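# Loop a rubber band around two bench dogs

## Task

Stretch the rubber band so it wraps once around each of the two bench dogs, sitting against their sides above the board and not resting on their tops. At the end the board must lie flat and motionless on the table, the robot must not be touching the band, and the gripper must hold nothing. Release the band and move the arm away.

## Robot and tools

Robot: one arm with six joints and a parallel two-finger gripper. Its fingers point along the gripper's +x axis and close along its y axis. The reported end_effector_position is the point between the finger pads, 3 to 4 cm behind the fingertips.

Frame: the scene frame has its origin on the table top directly under the arm base. +z is up, and +y is to the left when looking along +x. Positions are in metres, orientation is the quaternion end_effector_quat_wxyz, and velocities are in m/s and rad/s. The base may be slightly tilted, and the printed hand position gets less accurate at long reach.

Joint order: every row and every per-joint list uses the order elbow, waist, wrist pitch, wrist yaw, shoulder, wrist roll. A row has a seventh number for the gripper opening. Follow this order and ignore any other naming order.

Row scaling: each of the first six numbers is in [-1, 1] and is a relative offset, not a pose. A value of 1.0 equals 0.9615 rad for waist, shoulder and elbow, 1.713 rad for wrist pitch, 1.767 rad for wrist yaw, and 1.728 rad for wrist roll. The seventh number is an absolute opening. +1 is fully open (0.088 m gap). Empty fingers meet near -0.80, and values down to -1 close them no further. Fully opening to closed takes at least about 0.5 s.

Joint ranges in rad: waist -3.054 to 3.054, shoulder 0.000 to 3.142, elbow 0.000 to 2.356, wrist pitch -1.571 to 1.571, wrist yaw -1.571 to 1.571, wrist roll -3.142 to 3.142. The true end can be up to 0.010 rad either side of these. A request more than 0.010 rad beyond an end gets the action refused. If the first action of a call fails this check, or any action is malformed, the whole call is rejected and nothing moves. A joint pushed beyond its real end stops there, and the result may say "joint sent to its limit". A missing message does not prove there is room left.

Tools:
- execute_actions(actions): a list of actions run in sequence. Each action is a table of 1 to 15 rows of 7 numbers, one row per control step of 1/30 s. A short table repeats its last row until 15 steps (0.5 s) are done. Offsets in every row are measured from the joint angles at the start of that action, not from the previous row. For the first action of a call, that start is the last reported state. An empty list just returns state and images.
- move(target, speed, blocking): target is one 7-number row. Its offsets are measured from the Joint positions in the latest result that listed them, not from where the arm is when the move begins. The gripper value is applied at the start. All joints follow synchronized paths, so the hand traces a curve. The path lasts 0.5 to 10 s and is cut off at 10 s. speed (0.01 to 2 rad/s, default 0.5) caps the joint with the longest travel. Paths ignore obstacles, and faster or deeper contact hits harder. The result adds a move: line with the ending (done, off_target, moving, held, fault), limits=held or limits=none, and the joint farthest from target. With blocking=false you get a reply after 0.5 s. Until a result shows the move ended, other motion commands are refused, so use wait or stop first. After limits=held the arm can suddenly speed up.
- wait(seconds): 0 to 10. It holds the last command and returns early if a running move finishes.
- stop(): brakes a running move. It needs room, and the fingers keep moving.
- zoom_image(camera, region): camera is cam_low or cam_wrist (each 672x504). region is [x0, y0, x1, y1] in pixels from the top-left, at most 504x504.
- finished_scene(scene): ends the current scene, identified by its number. It cannot be undone. Replying with no tool call also ends things.

Motion limits: each control step keeps every joint target within a lead of its measured angle: 0.211 rad for waist, shoulder and elbow, 0.213 for wrist pitch, 0.267 for wrist yaw, 0.228 for wrist roll. Targets that would move the hand more than 70 mm are scaled back. Large offsets therefore need several actions. An unfinished motion may not continue by itself, so command the remainder. Friction can leave joints short, especially at long reach, and tiny turns may not happen. Check Joint positions after each motion.

Results: Joint positions and Joint velocities are in rad and rad/s in the order above, plus the finger gap in m. Joint targets are the angles currently commanded. "joint command not followed" means the clearance check altered targets; mounting blocks and posts count as arm. grip_measured is the opening on the command scale. It can be off by about 1 mm, and it reads up to 3 mm (0.061) narrow while squeezing a hard part. To grip, command about 0.07 below grip_measured, or less for a lighter grip. Parts under about 3 mm wide get proportionally less force. Pad force tops out around 34 to 49 N. grip_effort_n is motor effort in newtons: negative closes, positive opens. It is capped near 83 N, carries an offset and noise, and does not return to zero at rest. Joint torques and External joint torques carry offsets, friction and noise, and include held weight.

Things to avoid: contact torque reaching a load limit (waist 16.8, shoulder 20.8, elbow 20.8, wrist pitch 5.49, wrist yaw 5.47, wrist roll 5.13 N m) causes a 10 s halt and cancels the rest of the call. A motor holding load heats up. MOTOR HOT appears from 50 °C, and at 95 °C an OVER-TEMPERATURE FAULT holds the arm. If it does not cool, power cuts and the arm goes limp. Do not knock anything off the table, and avoid drops, slips, slams and hard pushes. Expect occasional brief tugs on held parts or nudges to loose objects. The robot holds its last command while you are composing a reply.

Each tool is called after ">>>" in YAML: its name, and indented under it one key for each argument.

## Session

>>> execute_actions:
  actions: []

Scene clock: 0.00 s.
end_effector_position=(+0.1105, -0.3828, +0.1846) grip_measured=-0.378 grip_effort_n=n/a end_effector_quat_wxyz=(+0.301, +0.507, +0.557, -0.584) end_effector_velocity=(+0.000, +0.002, +0.001) end_effector_angular_velocity=(+0.009, -0.005, +0.001)
Joint names: [elbow, waist, wrist pitch, wrist yaw, shoulder, wrist roll]
Joint positions: [ 1.448 -1.51  -1.127 -0.095  1.391  0.467  0.02 ]
Joint velocities: [-0.002 -0.002 -0.007 -0.007 -0.002 -0.007  0.   ]
Joint torques (N m, as the arm reports them, + toward a larger angle): no reading
External joint torques (N m, as the arm's controller estimates them; a push from outside toward a larger angle lowers the number): no reading
Heat: hottest waist 32 °C (+0.0 °C/min).
Joint targets: [1.448 -1.510 -1.127 -0.095 1.391 0.467]

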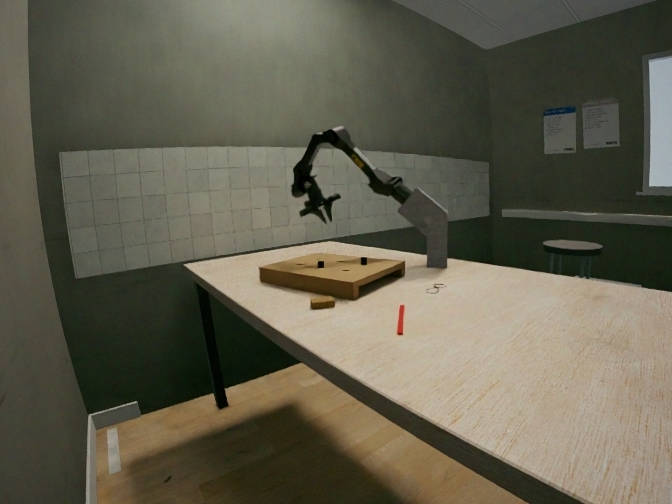

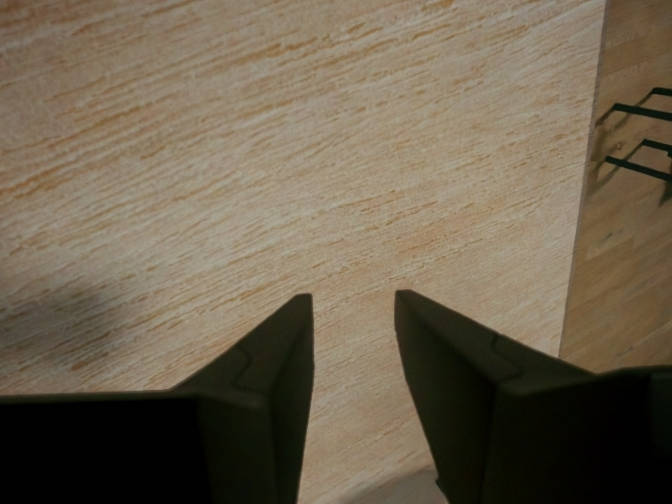

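>>> zoom_image:
  camera: "cam_low"
  region: [240,230,500,350]

Region (240, 230, 500, 350) of cam_low's 672x504 image, scaled by 1.938, with more detail than that image has; it fills the top 233 rows of this view, and the rest is white.

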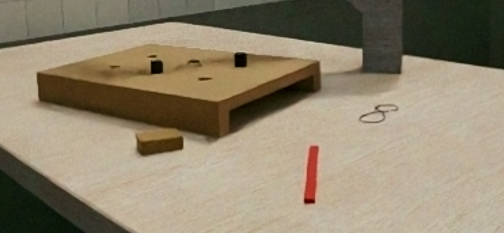

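>>> move:
  target: [0,1,0,0,0,0,1]
  speed: 0.8

>>> move:
  target: [0,1,0,0,0,0,1]
  speed: 0.8

Scene clock: 22.97 s.
end_effector_position=(+0.3441, -0.2044, +0.1989) grip_measured=+0.990 grip_effort_n=15.6 end_effector_quat_wxyz=(+0.502, +0.508, +0.679, -0.171) end_effector_velocity=(-0.006, +0.005, -0.000) end_effector_angular_velocity=(+0.022, +0.018, +0.014)
Joint names: [elbow, waist, wrist pitch, wrist yaw, shoulder, wrist roll]
Joint positions: [ 1.448 -0.55  -1.127 -0.096  1.391  0.467  0.088]
Joint velocities: [-0.007 -0.002 -0.022 -0.007  0.002 -0.007 -0.   ]
Joint torques (N m, as the arm reports them, + toward a larger angle): [ 4.25  2.33 -0.02 -0.31 -8.96  0.04]
External joint torques (N m, as the arm's controller estimates them; a push from outside toward a larger angle lowers the number): [-0.12  0.21  0.18  0.01 -0.4   0.06]
Heat: hottest shoulder 35 °C (+7.8 °C/min).
Joint targets: [1.448 -0.548 -1.127 -0.095 1.391 0.467]
move: done; limits=none; farthest joint: the waist, 0.002 radians from its target (0.961 radians at the start)

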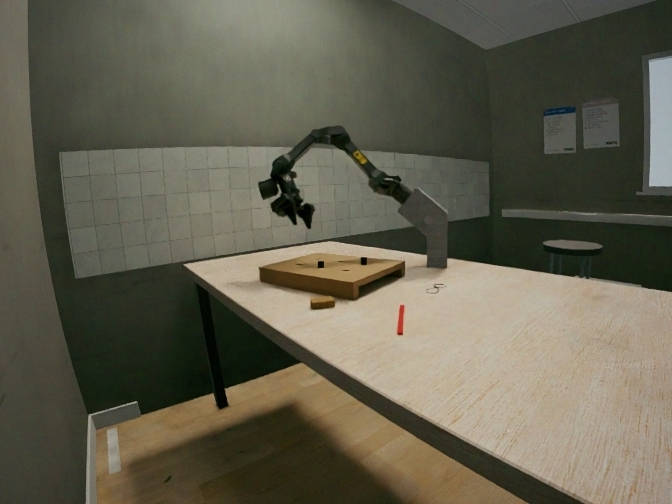

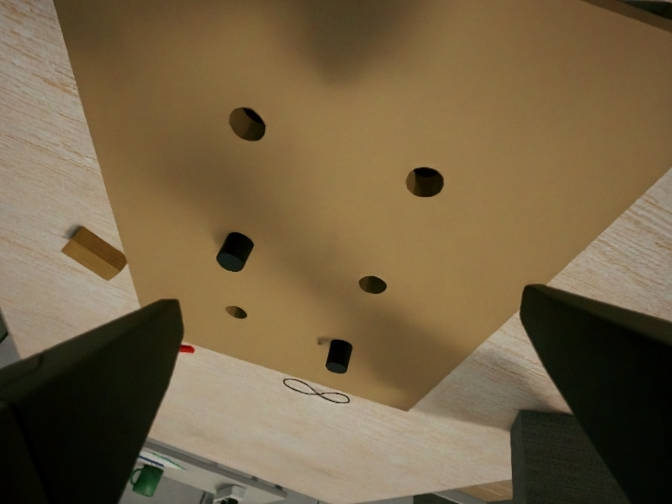

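Scene clock: 24.87 s.
end_effector_position=(+0.3747, +0.0190, +0.3887) grip_measured=+0.990 grip_effort_n=16.0 end_effector_quat_wxyz=(+0.590, +0.393, +0.647, +0.282) end_effector_velocity=(-0.002, -0.000, -0.000) end_effector_angular_velocity=(+0.004, +0.001, +0.010)
Joint names: [elbow, waist, wrist pitch, wrist yaw, shoulder, wrist roll]
Joint positions: [ 1.448  0.411 -1.127 -0.097  1.391  0.467  0.088]
Joint velocities: [-0.002 -0.002 -0.007 -0.007 -0.002 -0.007 -0.   ]
Joint torques (N m, as the arm reports them, + toward a larger angle): [ 4.32  4.56  0.78 -0.6  -4.26 -0.04]
External joint torques (N m, as the arm's controller estimates them; a push from outside toward a larger angle lowers the number): [ 0.06  0.21  0.14 -0.02 -0.27  0.02]
Heat: hottest shoulder 35 °C (+7.2 °C/min).
Joint targets: [1.448 0.412 -1.127 -0.096 1.391 0.467]
move: done; limits=none; farthest joint: the waist, 0.001 radians from its target (0.962 radians at the start)

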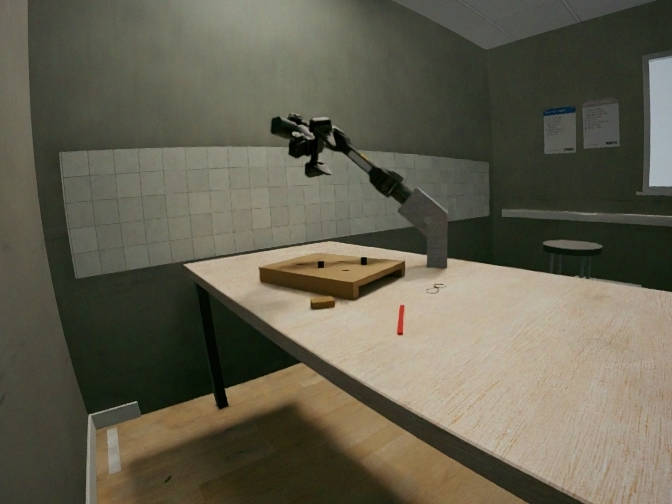

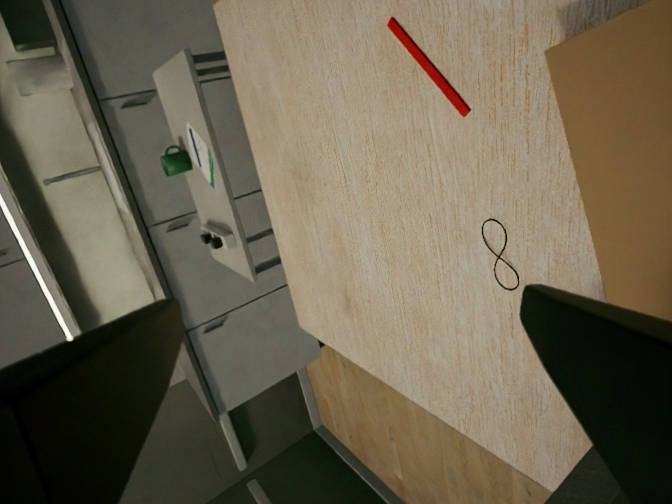

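>>> move:
  target: [-0.158,0.613,0.1185,0.47,1.0,0.47,1]
  speed: 0.7

Scene clock: 32.47 s.
end_effector_position=(+0.2219, +0.2474, +0.2493) grip_measured=+0.990 grip_effort_n=16.0 end_effector_quat_wxyz=(+0.713, +0.048, +0.699, +0.002) end_effector_velocity=(-0.001, -0.000, +0.002) end_effector_angular_velocity=(+0.001, +0.004, +0.026)
Joint names: [elbow, waist, wrist pitch, wrist yaw, shoulder, wrist roll]
Joint positions: [ 1.306  1.001 -0.926  0.73   2.338  1.277  0.088]
Joint velocities: [ 0.002  0.002 -0.007 -0.007 -0.002 -0.022  0.   ]
Joint torques (N m, as the arm reports them, + toward a larger angle): [ 3.34  7.06  0.59  0.13 -4.51  0.11]
External joint torques (N m, as the arm's controller estimates them; a push from outside toward a larger angle lowers the number): [-1.01  0.27  0.24  0.07  1.51  0.11]
Heat: hottest shoulder 35 °C (+5.5 °C/min).
Joint targets: [1.295 1.000 -0.924 0.733 2.353 1.279]
move: off_target; limits=none; farthest joint: the shoulder, 0.014 radians from its target (0.961 radians at the start)

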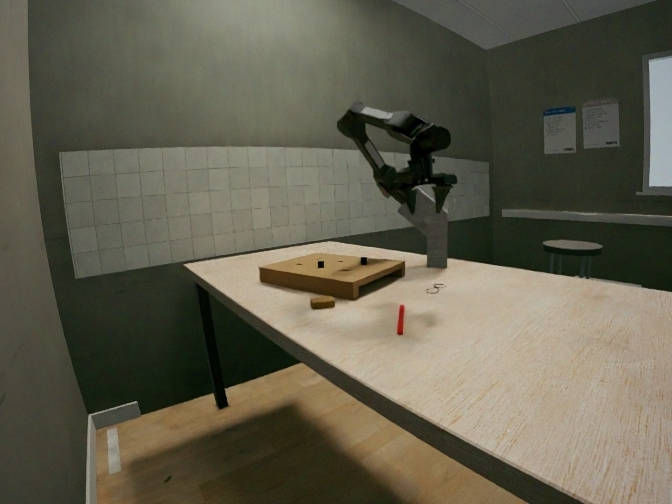

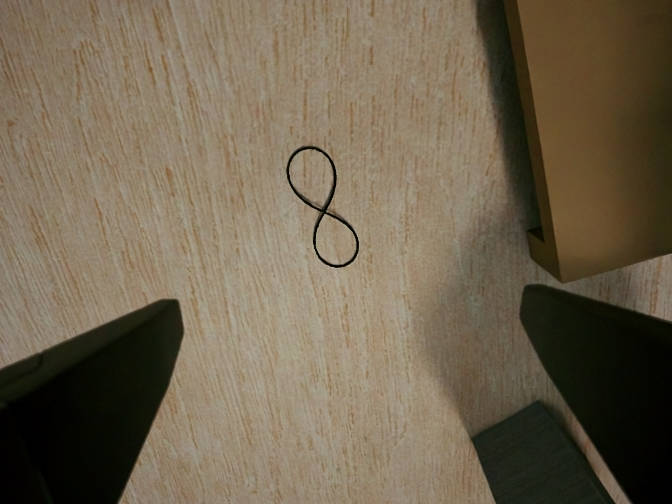

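>>> move:
  target: [0.085,-0.249,0.227,0.051,0.374,-0.176,-0.35]
  speed: 0.5

Scene clock: 47.73 s.
end_effector_position=(+0.2266, +0.2886, +0.1156) grip_measured=-0.347 grip_effort_n=-18.8 end_effector_quat_wxyz=(+0.707, +0.002, +0.707, -0.000) end_effector_velocity=(+0.001, -0.002, -0.003) end_effector_angular_velocity=(-0.006, -0.002, +0.001)
Joint names: [elbow, waist, wrist pitch, wrist yaw, shoulder, wrist roll]
Joint positions: [ 1.381  0.767 -0.539  0.819  2.682  0.975  0.022]
Joint velocities: [-0.002 -0.007  0.007  0.007  0.002 -0.007 -0.   ]
Joint torques (N m, as the arm reports them, + toward a larger angle): [ 3.65  7.54  0.49  0.11 -5.35 -0.03]
External joint torques (N m, as the arm's controller estimates them; a push from outside toward a larger angle lowers the number): [ 0.66 -0.17  0.26  0.06  1.68 -0.03]
Heat: hottest waist 35 °C (+3.8 °C/min).
Joint targets: [1.388 0.761 -0.537 0.821 2.698 0.972]
move: off_target; limits=none; farthest joint: the shoulder, 0.016 radians from its target (0.359 radians at the start)

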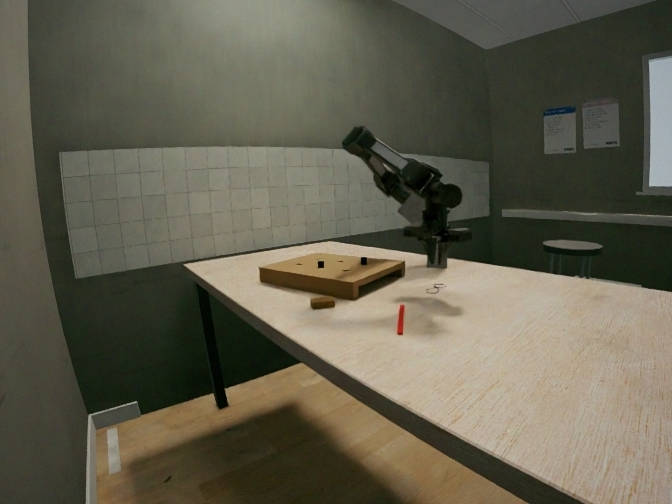

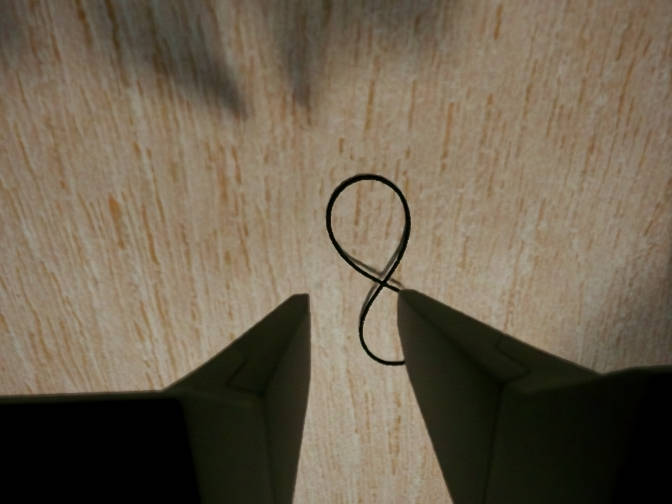

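>>> move:
  target: [0.046,-0.145,0.14,0.016,0.157,-0.113,-0.35]
  speed: 0.3

Scene clock: 62.07 s.
end_effector_position=(+0.2322, +0.2965, +0.0498) grip_measured=-0.347 grip_effort_n=-18.4 end_effector_quat_wxyz=(+0.707, +0.001, +0.708, -0.001) end_effector_velocity=(-0.001, -0.001, -0.000) end_effector_angular_velocity=(+0.001, +0.010, +0.011)
Joint names: [elbow, waist, wrist pitch, wrist yaw, shoulder, wrist roll]
Joint positions: [ 1.419  0.634 -0.301  0.845  2.817  0.782  0.022]
Joint velocities: [-0.002 -0.002 -0.007 -0.007 -0.002 -0.007 -0.   ]
Joint torques (N m, as the arm reports them, + toward a larger angle): [ 2.77  7.77  0.48  0.12 -5.26 -0.01]
External joint torques (N m, as the arm's controller estimates them; a push from outside toward a larger angle lowers the number): [ 0.56 -0.24  0.25  0.08  1.69 -0.01]
Heat: hottest waist 37 °C (+5.1 °C/min).
Joint targets: [1.425 0.627 -0.299 0.847 2.833 0.780]
move: off_target; limits=none; farthest joint: the shoulder, 0.016 radians from its target (0.151 radians at the start)

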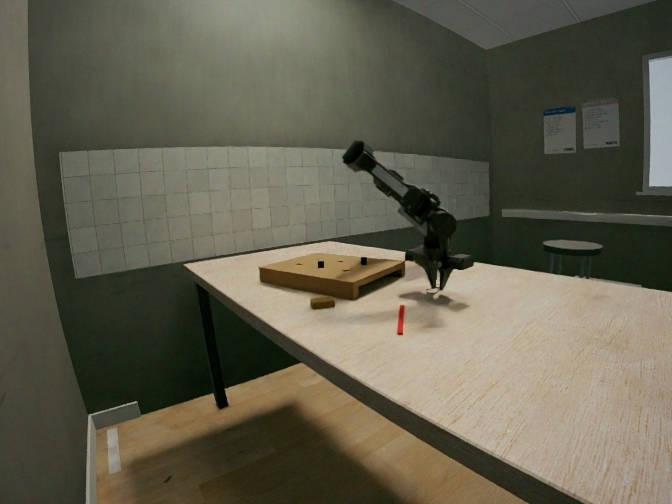

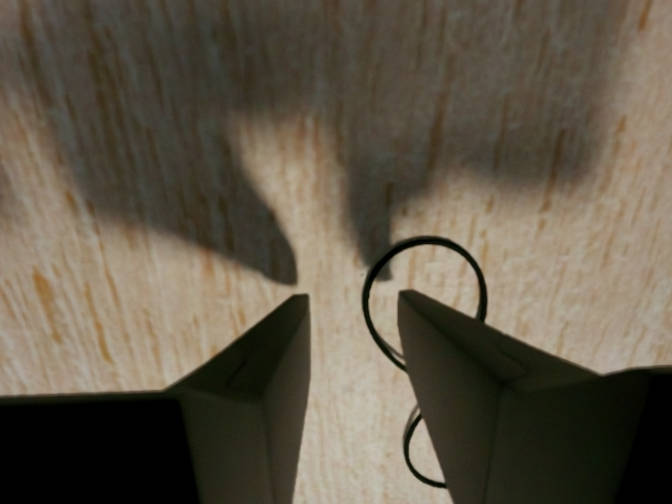

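>>> move:
  target: [0.008,-0.04,0.036,0.002,0.046,-0.026,-0.35]
  speed: 0.1

Scene clock: 73.67 s.
end_effector_position=(+0.2327, +0.2974, +0.0389) grip_measured=-0.347 grip_effort_n=-16.5 end_effector_quat_wxyz=(+0.708, +0.000, +0.706, +0.002) end_effector_velocity=(-0.003, -0.003, -0.000) end_effector_angular_velocity=(-0.006, +0.017, +0.022)
Joint names: [elbow, waist, wrist pitch, wrist yaw, shoulder, wrist roll]
Joint positions: [ 1.42   0.612 -0.249  0.848  2.838  0.74   0.022]
Joint velocities: [-0.002 -0.002 -0.022 -0.007 -0.002 -0.007 -0.   ]
Joint torques (N m, as the arm reports them, + toward a larger angle): [ 2.74  6.81  1.03  0.04 -4.24 -0.03]
External joint torques (N m, as the arm's controller estimates them; a push from outside toward a larger angle lowers the number): [ 0.76 -1.2   0.81  0.01  2.54 -0.03]
Heat: hottest waist 39 °C (+5.0 °C/min).
Joint targets: [1.427 0.595 -0.240 0.848 2.861 0.737]
move: off_target; limits=none; farthest joint: the shoulder, 0.023 radians from its target (0.044 radians at the start)

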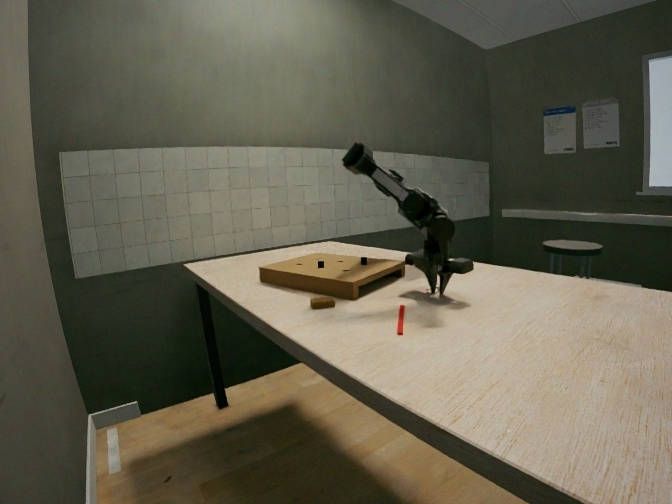

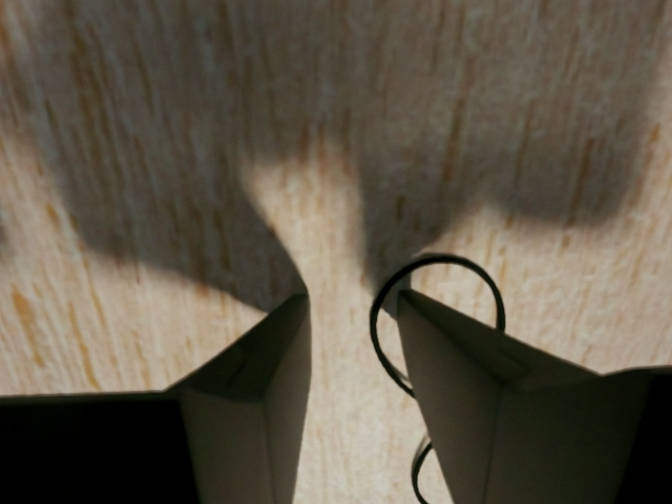

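Contact. Relax pressure a little and close.

>>> execute_actions:
  actions:
    - [[0,-0.008,0.003,0,0.01,0,-0.6]]
    - [[0,-0.008,0.003,0,0.01,0,-1]]
    - [[0,-0.008,0.003,0,0.01,0,-1]]

>>> move:
  target: [0,0,0,0,-0.35,0,-1]
  speed: 0.3

Scene clock: 78.00 s.
end_effector_position=(+0.2333, +0.2991, +0.0394) grip_measured=-0.804 grip_effort_n=-83.5 end_effector_quat_wxyz=(+0.709, +0.004, +0.705, +0.002) end_effector_velocity=(-0.003, -0.001, -0.001) end_effector_angular_velocity=(-0.001, +0.012, +0.015)
Joint names: [elbow, waist, wrist pitch, wrist yaw, shoulder, wrist roll]
Joint positions: [ 1.42   0.614 -0.24   0.846  2.838  0.739  0.   ]
Joint velocities: [-0.002 -0.002 -0.007 -0.007  0.002 -0.007  0.   ]
Joint torques (N m, as the arm reports them, + toward a larger angle): [ 2.02  7.57  0.7   0.03 -5.8   0.04]
External joint torques (N m, as the arm's controller estimates them; a push from outside toward a larger angle lowers the number): [-0.01 -0.52  0.47  0.    0.97  0.04]
External joint torques at the end of the 1st action: [ 0.06 -0.56  0.07  0.11  0.98  0.05]
External joint torques at the end of the 2nd action: [ 0.01 -0.37  0.39  0.    1.02  0.05]
Heat: hottest waist 39 °C (+5.0 °C/min).
Joint targets: [1.420 0.606 -0.236 0.846 2.848 0.739]

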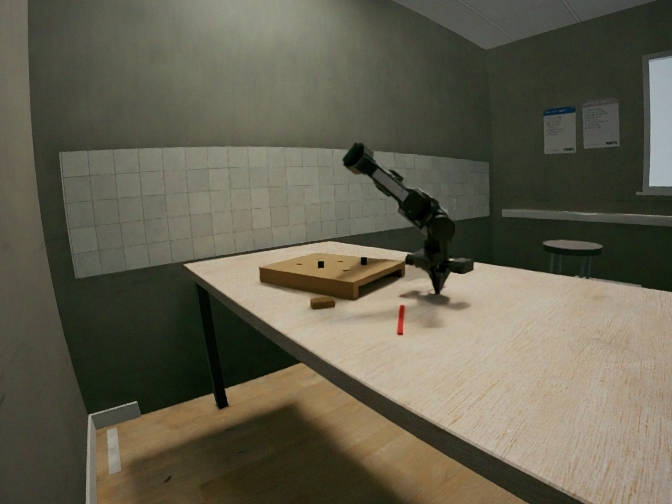

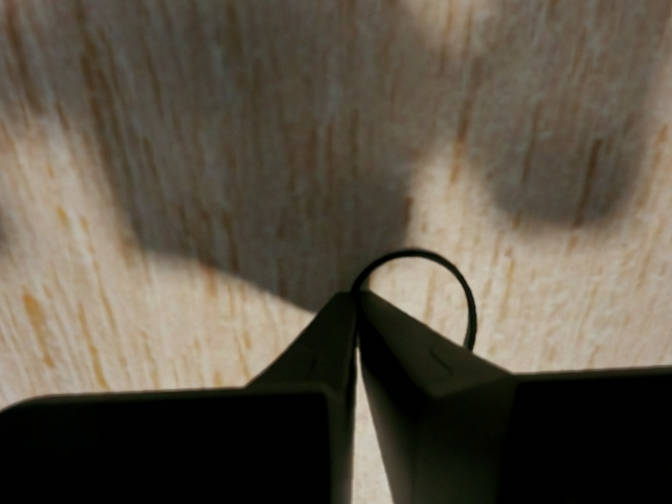

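Scene clock: 79.57 s.
end_effector_position=(+0.3536, +0.2757, +0.1275) grip_measured=-0.804 grip_effort_n=-83.5 end_effector_quat_wxyz=(+0.756, +0.142, +0.638, -0.032) end_effector_velocity=(-0.005, -0.000, -0.001) end_effector_angular_velocity=(+0.007, +0.021, +0.027)
Joint names: [elbow, waist, wrist pitch, wrist yaw, shoulder, wrist roll]
Joint positions: [ 1.42   0.615 -0.24   0.847  2.512  0.739  0.   ]
Joint velocities: [-0.002 -0.002 -0.022 -0.022 -0.002 -0.007  0.   ]
Joint torques (N m, as the arm reports them, + toward a larger angle): [ 3.27  8.98  0.71 -0.04 -8.35  0.03]
External joint torques (N m, as the arm's controller estimates them; a push from outside toward a larger angle lowers the number): [-0.05  0.32  0.15 -0.05 -1.18  0.04]
Heat: hottest waist 39 °C (+4.0 °C/min).
Joint targets: [1.420 0.614 -0.240 0.846 2.502 0.739]
move: done; limits=none; farthest joint: the shoulder, 0.010 radians from its target (0.337 radians at the start)

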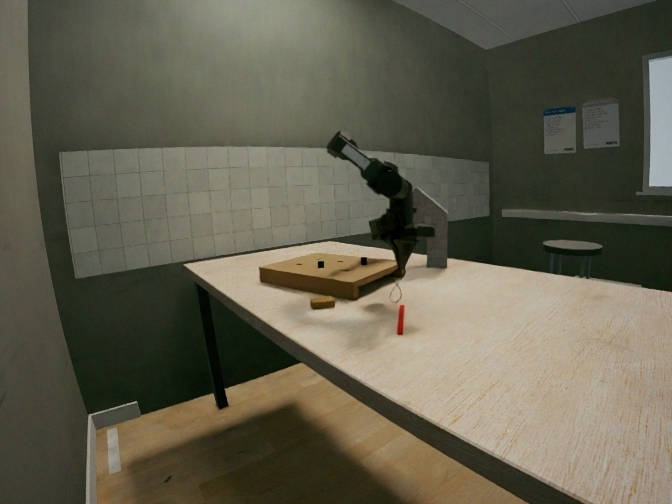

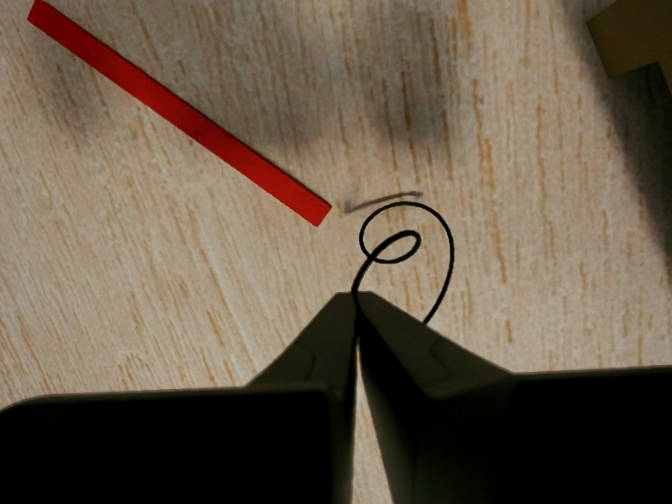

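>>> move:
  target: [0,0,-0.15,0,-0.45,0,-1]
  speed: 0.5

>>> move:
  target: [-0.221,0,-0.414,0,-0.421,0.005,-1]
  speed: 0.5

Scene clock: 92.53 s.
end_effector_position=(+0.4317, +0.1768, +0.2392) grip_measured=-0.804 grip_effort_n=-83.5 end_effector_quat_wxyz=(+0.772, +0.212, +0.597, -0.049) end_effector_velocity=(-0.004, -0.001, -0.003) end_effector_angular_velocity=(+0.004, +0.021, +0.026)
Joint names: [elbow, waist, wrist pitch, wrist yaw, shoulder, wrist roll]
Joint positions: [ 1.42   0.617 -0.495  0.847  2.087  0.739  0.   ]
Joint velocities: [-0.002 -0.007 -0.022 -0.022 -0.002 -0.007  0.   ]
Joint torques (N m, as the arm reports them, + toward a larger angle): [ 4.07  8.27  0.67 -0.02 -7.53  0.04]
External joint torques (N m, as the arm's controller estimates them; a push from outside toward a larger angle lowers the number): [-0.17  0.27 -0.05  0.   -1.21  0.05]
Heat: hottest waist 42 °C (+7.0 °C/min).
Joint targets: [1.420 0.615 -0.497 0.847 2.079 0.739]
move: done; limits=none; farthest joint: the shoulder, 0.008 radians from its target (0.432 radians at the start)

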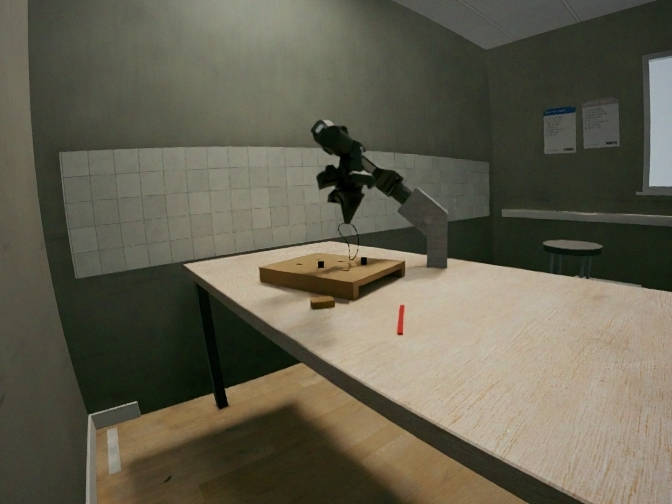

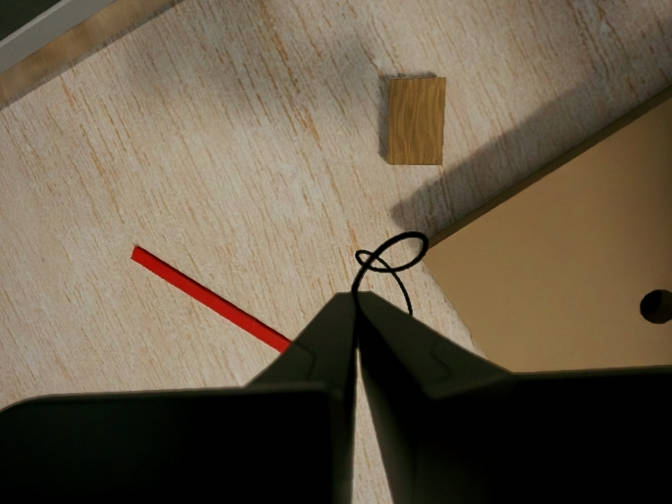

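Scene clock: 94.60 s.
end_effector_position=(+0.3304, +0.0327, +0.2713) grip_measured=-0.804 grip_effort_n=-83.5 end_effector_quat_wxyz=(+0.708, -0.000, +0.706, +0.003) end_effector_velocity=(-0.002, -0.001, -0.001) end_effector_angular_velocity=(+0.001, +0.010, +0.011)
Joint names: [elbow, waist, wrist pitch, wrist yaw, shoulder, wrist roll]
Joint positions: [ 1.219  0.618 -1.202  0.847  1.691  0.746  0.   ]
Joint velocities: [-0.002 -0.002 -0.007 -0.007 -0.002 -0.007  0.   ]
Joint torques (N m, as the arm reports them, + toward a larger angle): [ 2.72  5.68  0.27  0.02 -5.15  0.11]
External joint torques (N m, as the arm's controller estimates them; a push from outside toward a larger angle lowers the number): [-1.19  0.15  0.05 -0.01 -1.18  0.11]
Heat: hottest waist 42 °C (+8.1 °C/min).
Joint targets: [1.207 0.617 -1.204 0.847 1.682 0.748]
move: off_target; limits=none; farthest joint: the elbow, 0.012 radians from its target (0.212 radians at the start)

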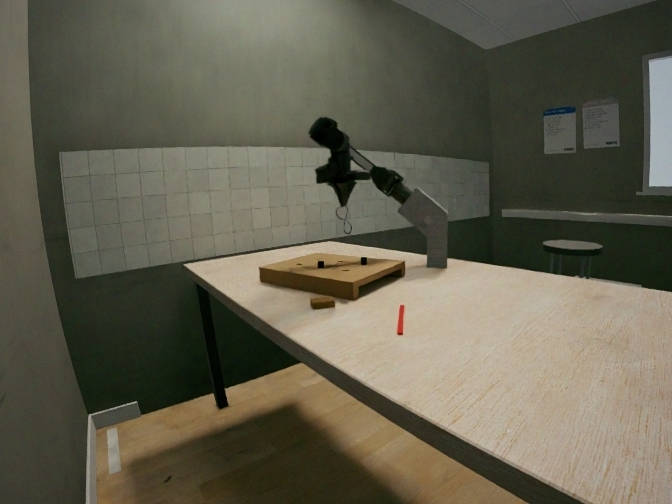

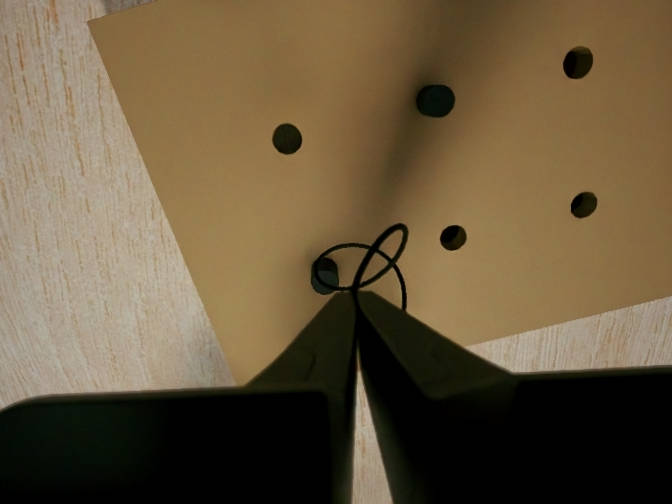

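>>> zoom_image:
  camera: "cam_wrist"
  region: [270,60,490,320]

>>> zoom_image:
  camera: "cam_low"
  region: [290,170,410,290]

Region (270, 60, 490, 320) of cam_wrist's 672x504 image, scaled by 1.938, with more detail than that image has; it fills the left 426 columns of this view, and the rest is white.

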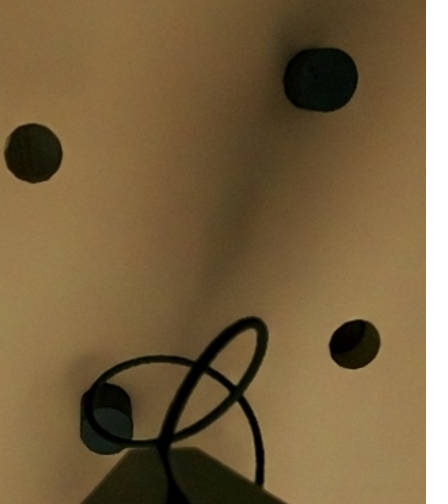

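Region (290, 170, 410, 290) of cam_low's 672x504 image, scaled by 4.200, with more detail than that image has.

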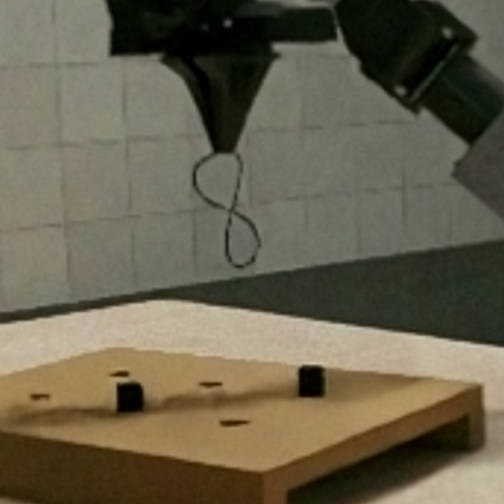

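>>> move:
  target: [0.124,-0.4,0.181,-0.0215,0.025,-0.917,-1]
  speed: 0.5

>>> zoom_image:
  camera: "cam_low"
  region: [270,180,390,290]

Scene clock: 139.40 s.
end_effector_position=(+0.4051, -0.0360, +0.2000) grip_measured=-0.804 grip_effort_n=-83.5 end_effector_quat_wxyz=(+0.614, -0.349, +0.616, +0.348) end_effector_velocity=(-0.003, +0.002, -0.003) end_effector_angular_velocity=(+0.017, +0.017, -0.003)
Joint names: [elbow, waist, wrist pitch, wrist yaw, shoulder, wrist roll]
Joint positions: [ 1.33   0.239 -0.893  0.811  1.7   -0.836  0.   ]
Joint velocities: [-0.002 -0.007 -0.007 -0.022  0.002  0.007  0.   ]
Joint torques (N m, as the arm reports them, + toward a larger angle): [ 4.47  5.58  0.48 -0.15 -4.59 -0.03]
External joint torques (N m, as the arm's controller estimates them; a push from outside toward a larger angle lowers the number): [ 0.73 -0.15  0.25 -0.09  1.39 -0.03]
Heat: hottest waist 39 °C (+0.0 °C/min).
Joint targets: [1.338 0.234 -0.892 0.809 1.715 -0.839]
move: off_target; limits=none; farthest joint: the shoulder, 0.015 radians from its target (0.024 radians at the start)

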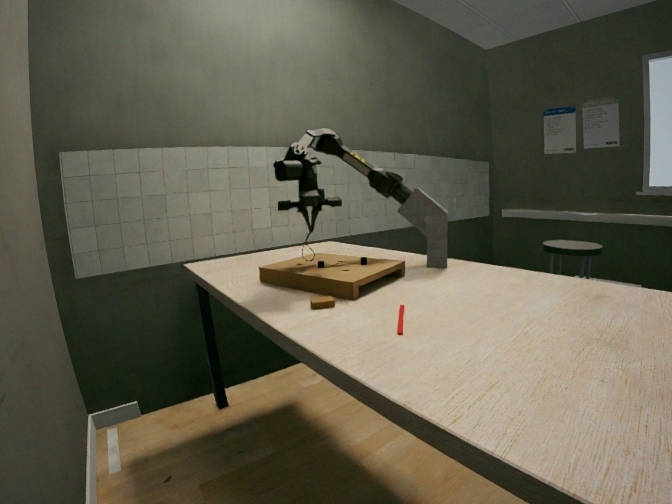

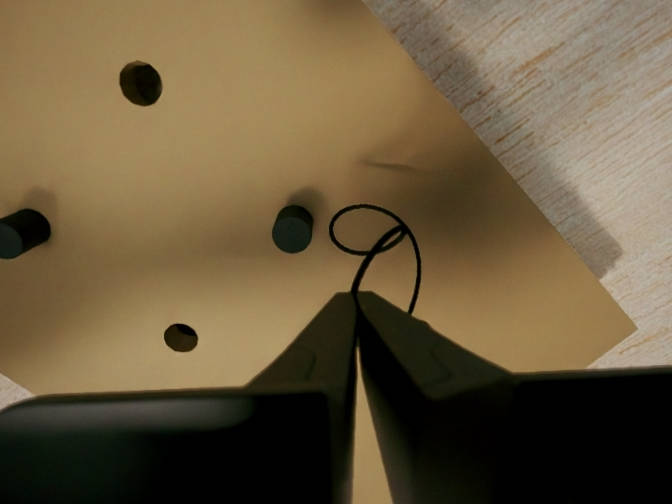

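Region (270, 180, 390, 290) of cam_low's 672x504 image, scaled by 4.200, with more detail than that image has; it fills the top 462 rows of this view, and the rest is white.

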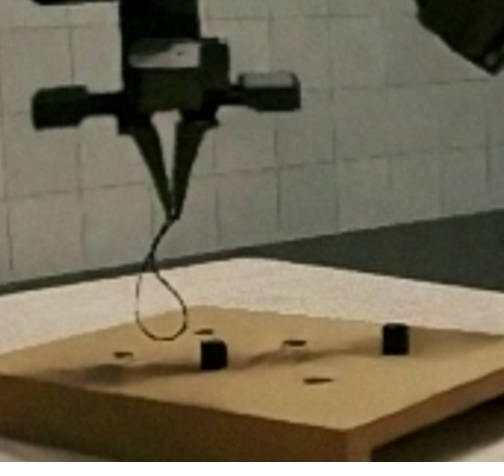

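>>> move:
  target: [0.008,-0.005,0,0,0.016,0.909,-1]
  speed: 0.8

>>> zoom_image:
  camera: "cam_low"
  region: [270,180,390,290]

Scene clock: 154.10 s.
end_effector_position=(+0.4050, -0.0358, +0.1998) grip_measured=-0.804 grip_effort_n=-83.5 end_effector_quat_wxyz=(+0.682, +0.186, +0.682, -0.188) end_effector_velocity=(-0.006, -0.004, -0.002) end_effector_angular_velocity=(-0.014, +0.021, -0.007)
Joint names: [elbow, waist, wrist pitch, wrist yaw, shoulder, wrist roll]
Joint positions: [ 1.33   0.239 -0.893  0.811  1.701  0.732  0.   ]
Joint velocities: [-0.007 -0.007 -0.022  0.007 -0.002  0.022  0.   ]
Joint torques (N m, as the arm reports them, + toward a larger angle): [ 4.46  5.51  0.38  0.02 -4.63  0.1 ]
External joint torques (N m, as the arm's controller estimates them; a push from outside toward a larger angle lowers the number): [ 0.73 -0.19  0.16 -0.02  1.42  0.1 ]
Heat: hottest waist 38 °C (-4.0 °C/min).
Joint targets: [1.337 0.234 -0.893 0.811 1.716 0.734]
move: off_target; limits=none; farthest joint: the shoulder, 0.014 radians from its target (0.015 radians at the start)

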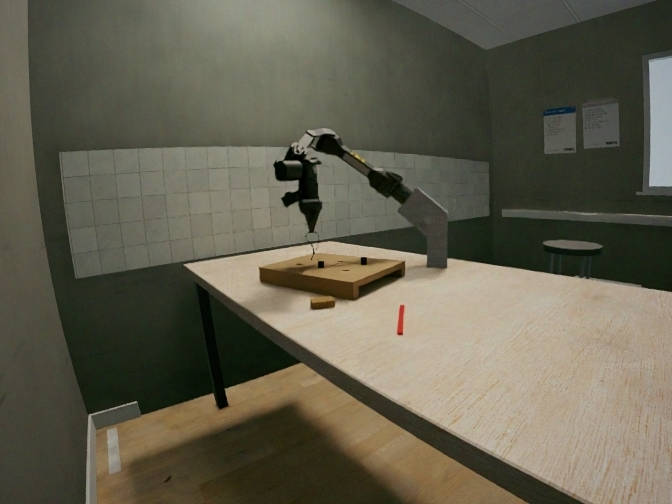

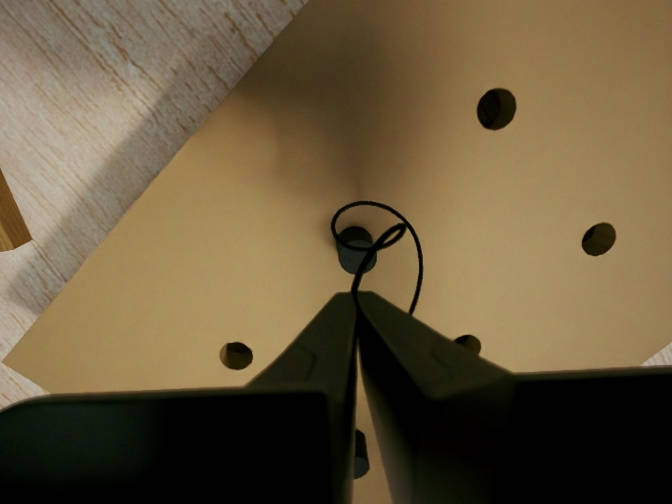

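Region (270, 180, 390, 290) of cam_low's 672x504 image, scaled by 4.200, with more detail than that image has; it fills the top 462 rows of this view, and the rest is white.

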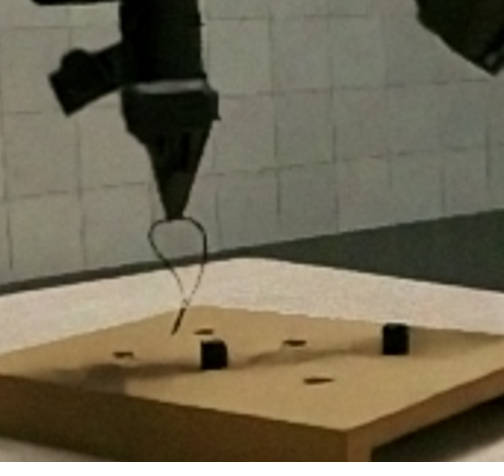

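>>> move:
  target: [-0.106,-0.057,0.088,-0.01,0.024,-0.039,-1]
  speed: 0.15

>>> zoom_image:
  camera: "cam_low"
  region: [270,180,390,290]

Scene clock: 175.53 s.
end_effector_position=(+0.3975, -0.0317, +0.1724) grip_measured=-0.804 grip_effort_n=-83.5 end_effector_quat_wxyz=(+0.682, +0.187, +0.682, -0.189) end_effector_velocity=(-0.002, +0.002, -0.002) end_effector_angular_velocity=(+0.019, +0.006, -0.014)
Joint names: [elbow, waist, wrist pitch, wrist yaw, shoulder, wrist roll]
Joint positions: [ 1.239  0.19  -0.745  0.795  1.71   0.667  0.   ]
Joint velocities: [-0.007 -0.007  0.007 -0.022 -0.002  0.007  0.   ]
Joint torques (N m, as the arm reports them, + toward a larger angle): [ 2.57  5.48  0.5  -0.05 -4.73 -0.06]
External joint torques (N m, as the arm's controller estimates them; a push from outside toward a larger angle lowers the number): [-0.95 -0.22  0.26 -0.08  1.41 -0.06]
Heat: hottest waist 38 °C (-2.0 °C/min).
Joint targets: [1.228 0.184 -0.743 0.793 1.725 0.664]
move: off_target; limits=none; farthest joint: the shoulder, 0.014 radians from its target (0.023 radians at the start)

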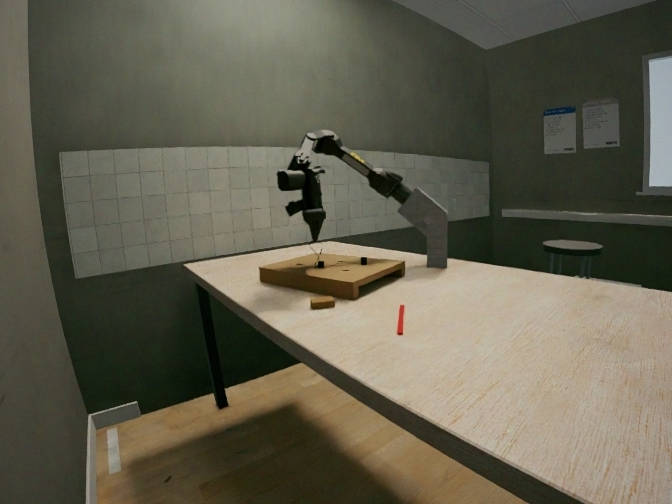

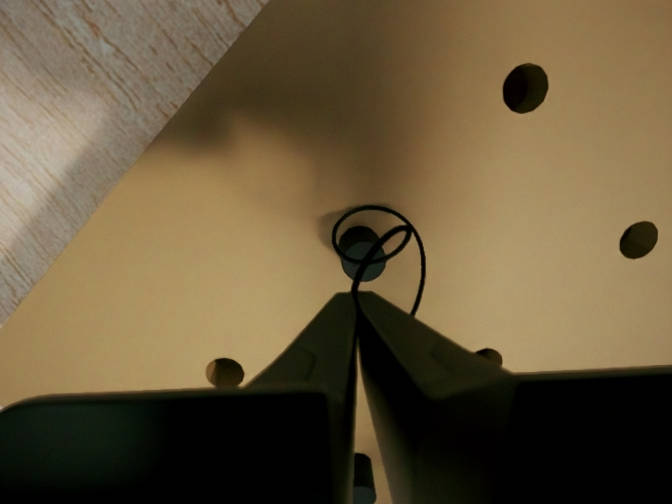

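Region (270, 180, 390, 290) of cam_low's 672x504 image, scaled by 4.200, with more detail than that image has; it fills the top 462 rows of this view, and the rest is white.

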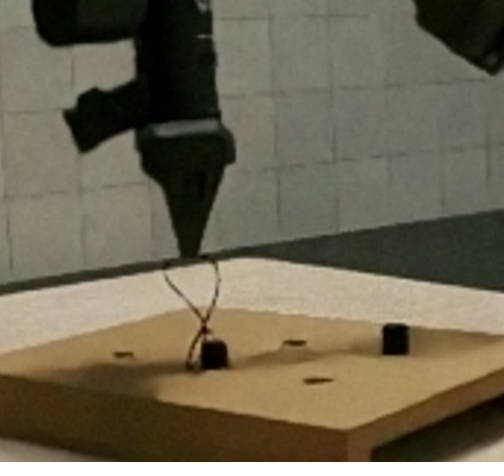

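>>> move:
  target: [-0.182,0.016,0.1,0,0.02,0.007,-1]
  speed: 0.1

>>> zoom_image:
  camera: "cam_low"
  region: [270,180,390,290]

Scene clock: 185.70 s.
end_effector_position=(+0.3699, -0.0064, +0.1517) grip_measured=-0.804 grip_effort_n=-83.5 end_effector_quat_wxyz=(+0.684, +0.190, +0.679, -0.186) end_effector_velocity=(-0.002, +0.002, -0.000) end_effector_angular_velocity=(+0.020, +0.010, +0.011)
Joint names: [elbow, waist, wrist pitch, wrist yaw, shoulder, wrist roll]
Joint positions: [ 1.075  0.205 -0.575  0.795  1.716  0.677  0.   ]
Joint velocities: [-0.002 -0.002 -0.007 -0.022 -0.002 -0.007  0.   ]
Joint torques (N m, as the arm reports them, + toward a larger angle): [ 2.27  5.76  0.53  0.04 -4.36  0.11]
External joint torques (N m, as the arm's controller estimates them; a push from outside toward a larger angle lowers the number): [-0.86  0.18  0.29  0.02  1.34  0.11]
Heat: hottest waist 38 °C (-1.0 °C/min).
Joint targets: [1.064 0.205 -0.573 0.795 1.730 0.679]
move: off_target; limits=none; farthest joint: the shoulder, 0.013 radians from its target (0.019 radians at the start)

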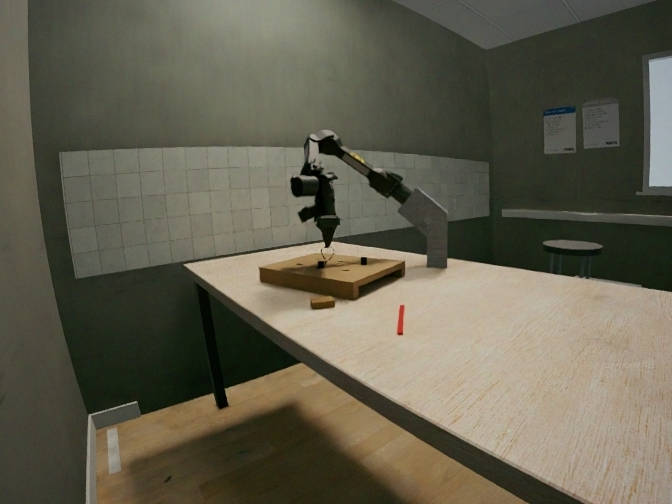

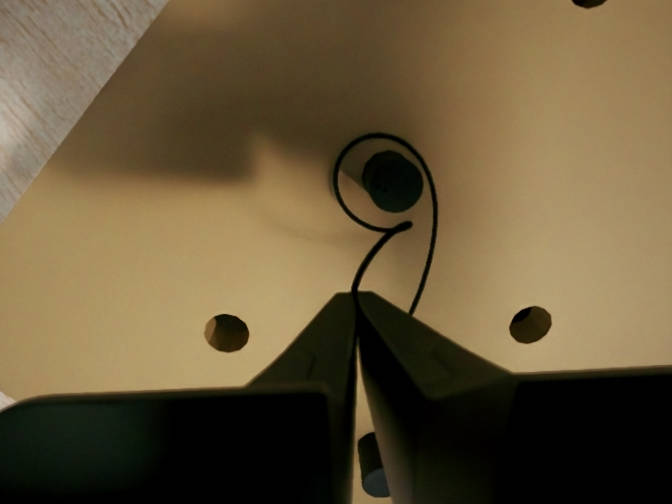

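Region (270, 180, 390, 290) of cam_low's 672x504 image, scaled by 4.200, with more detail than that image has; it fills the top 462 rows of this view, and the rest is white.

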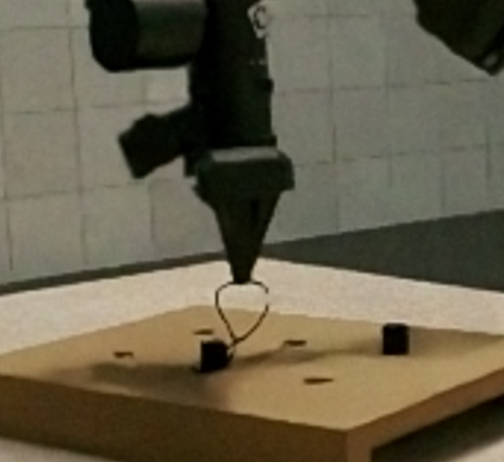

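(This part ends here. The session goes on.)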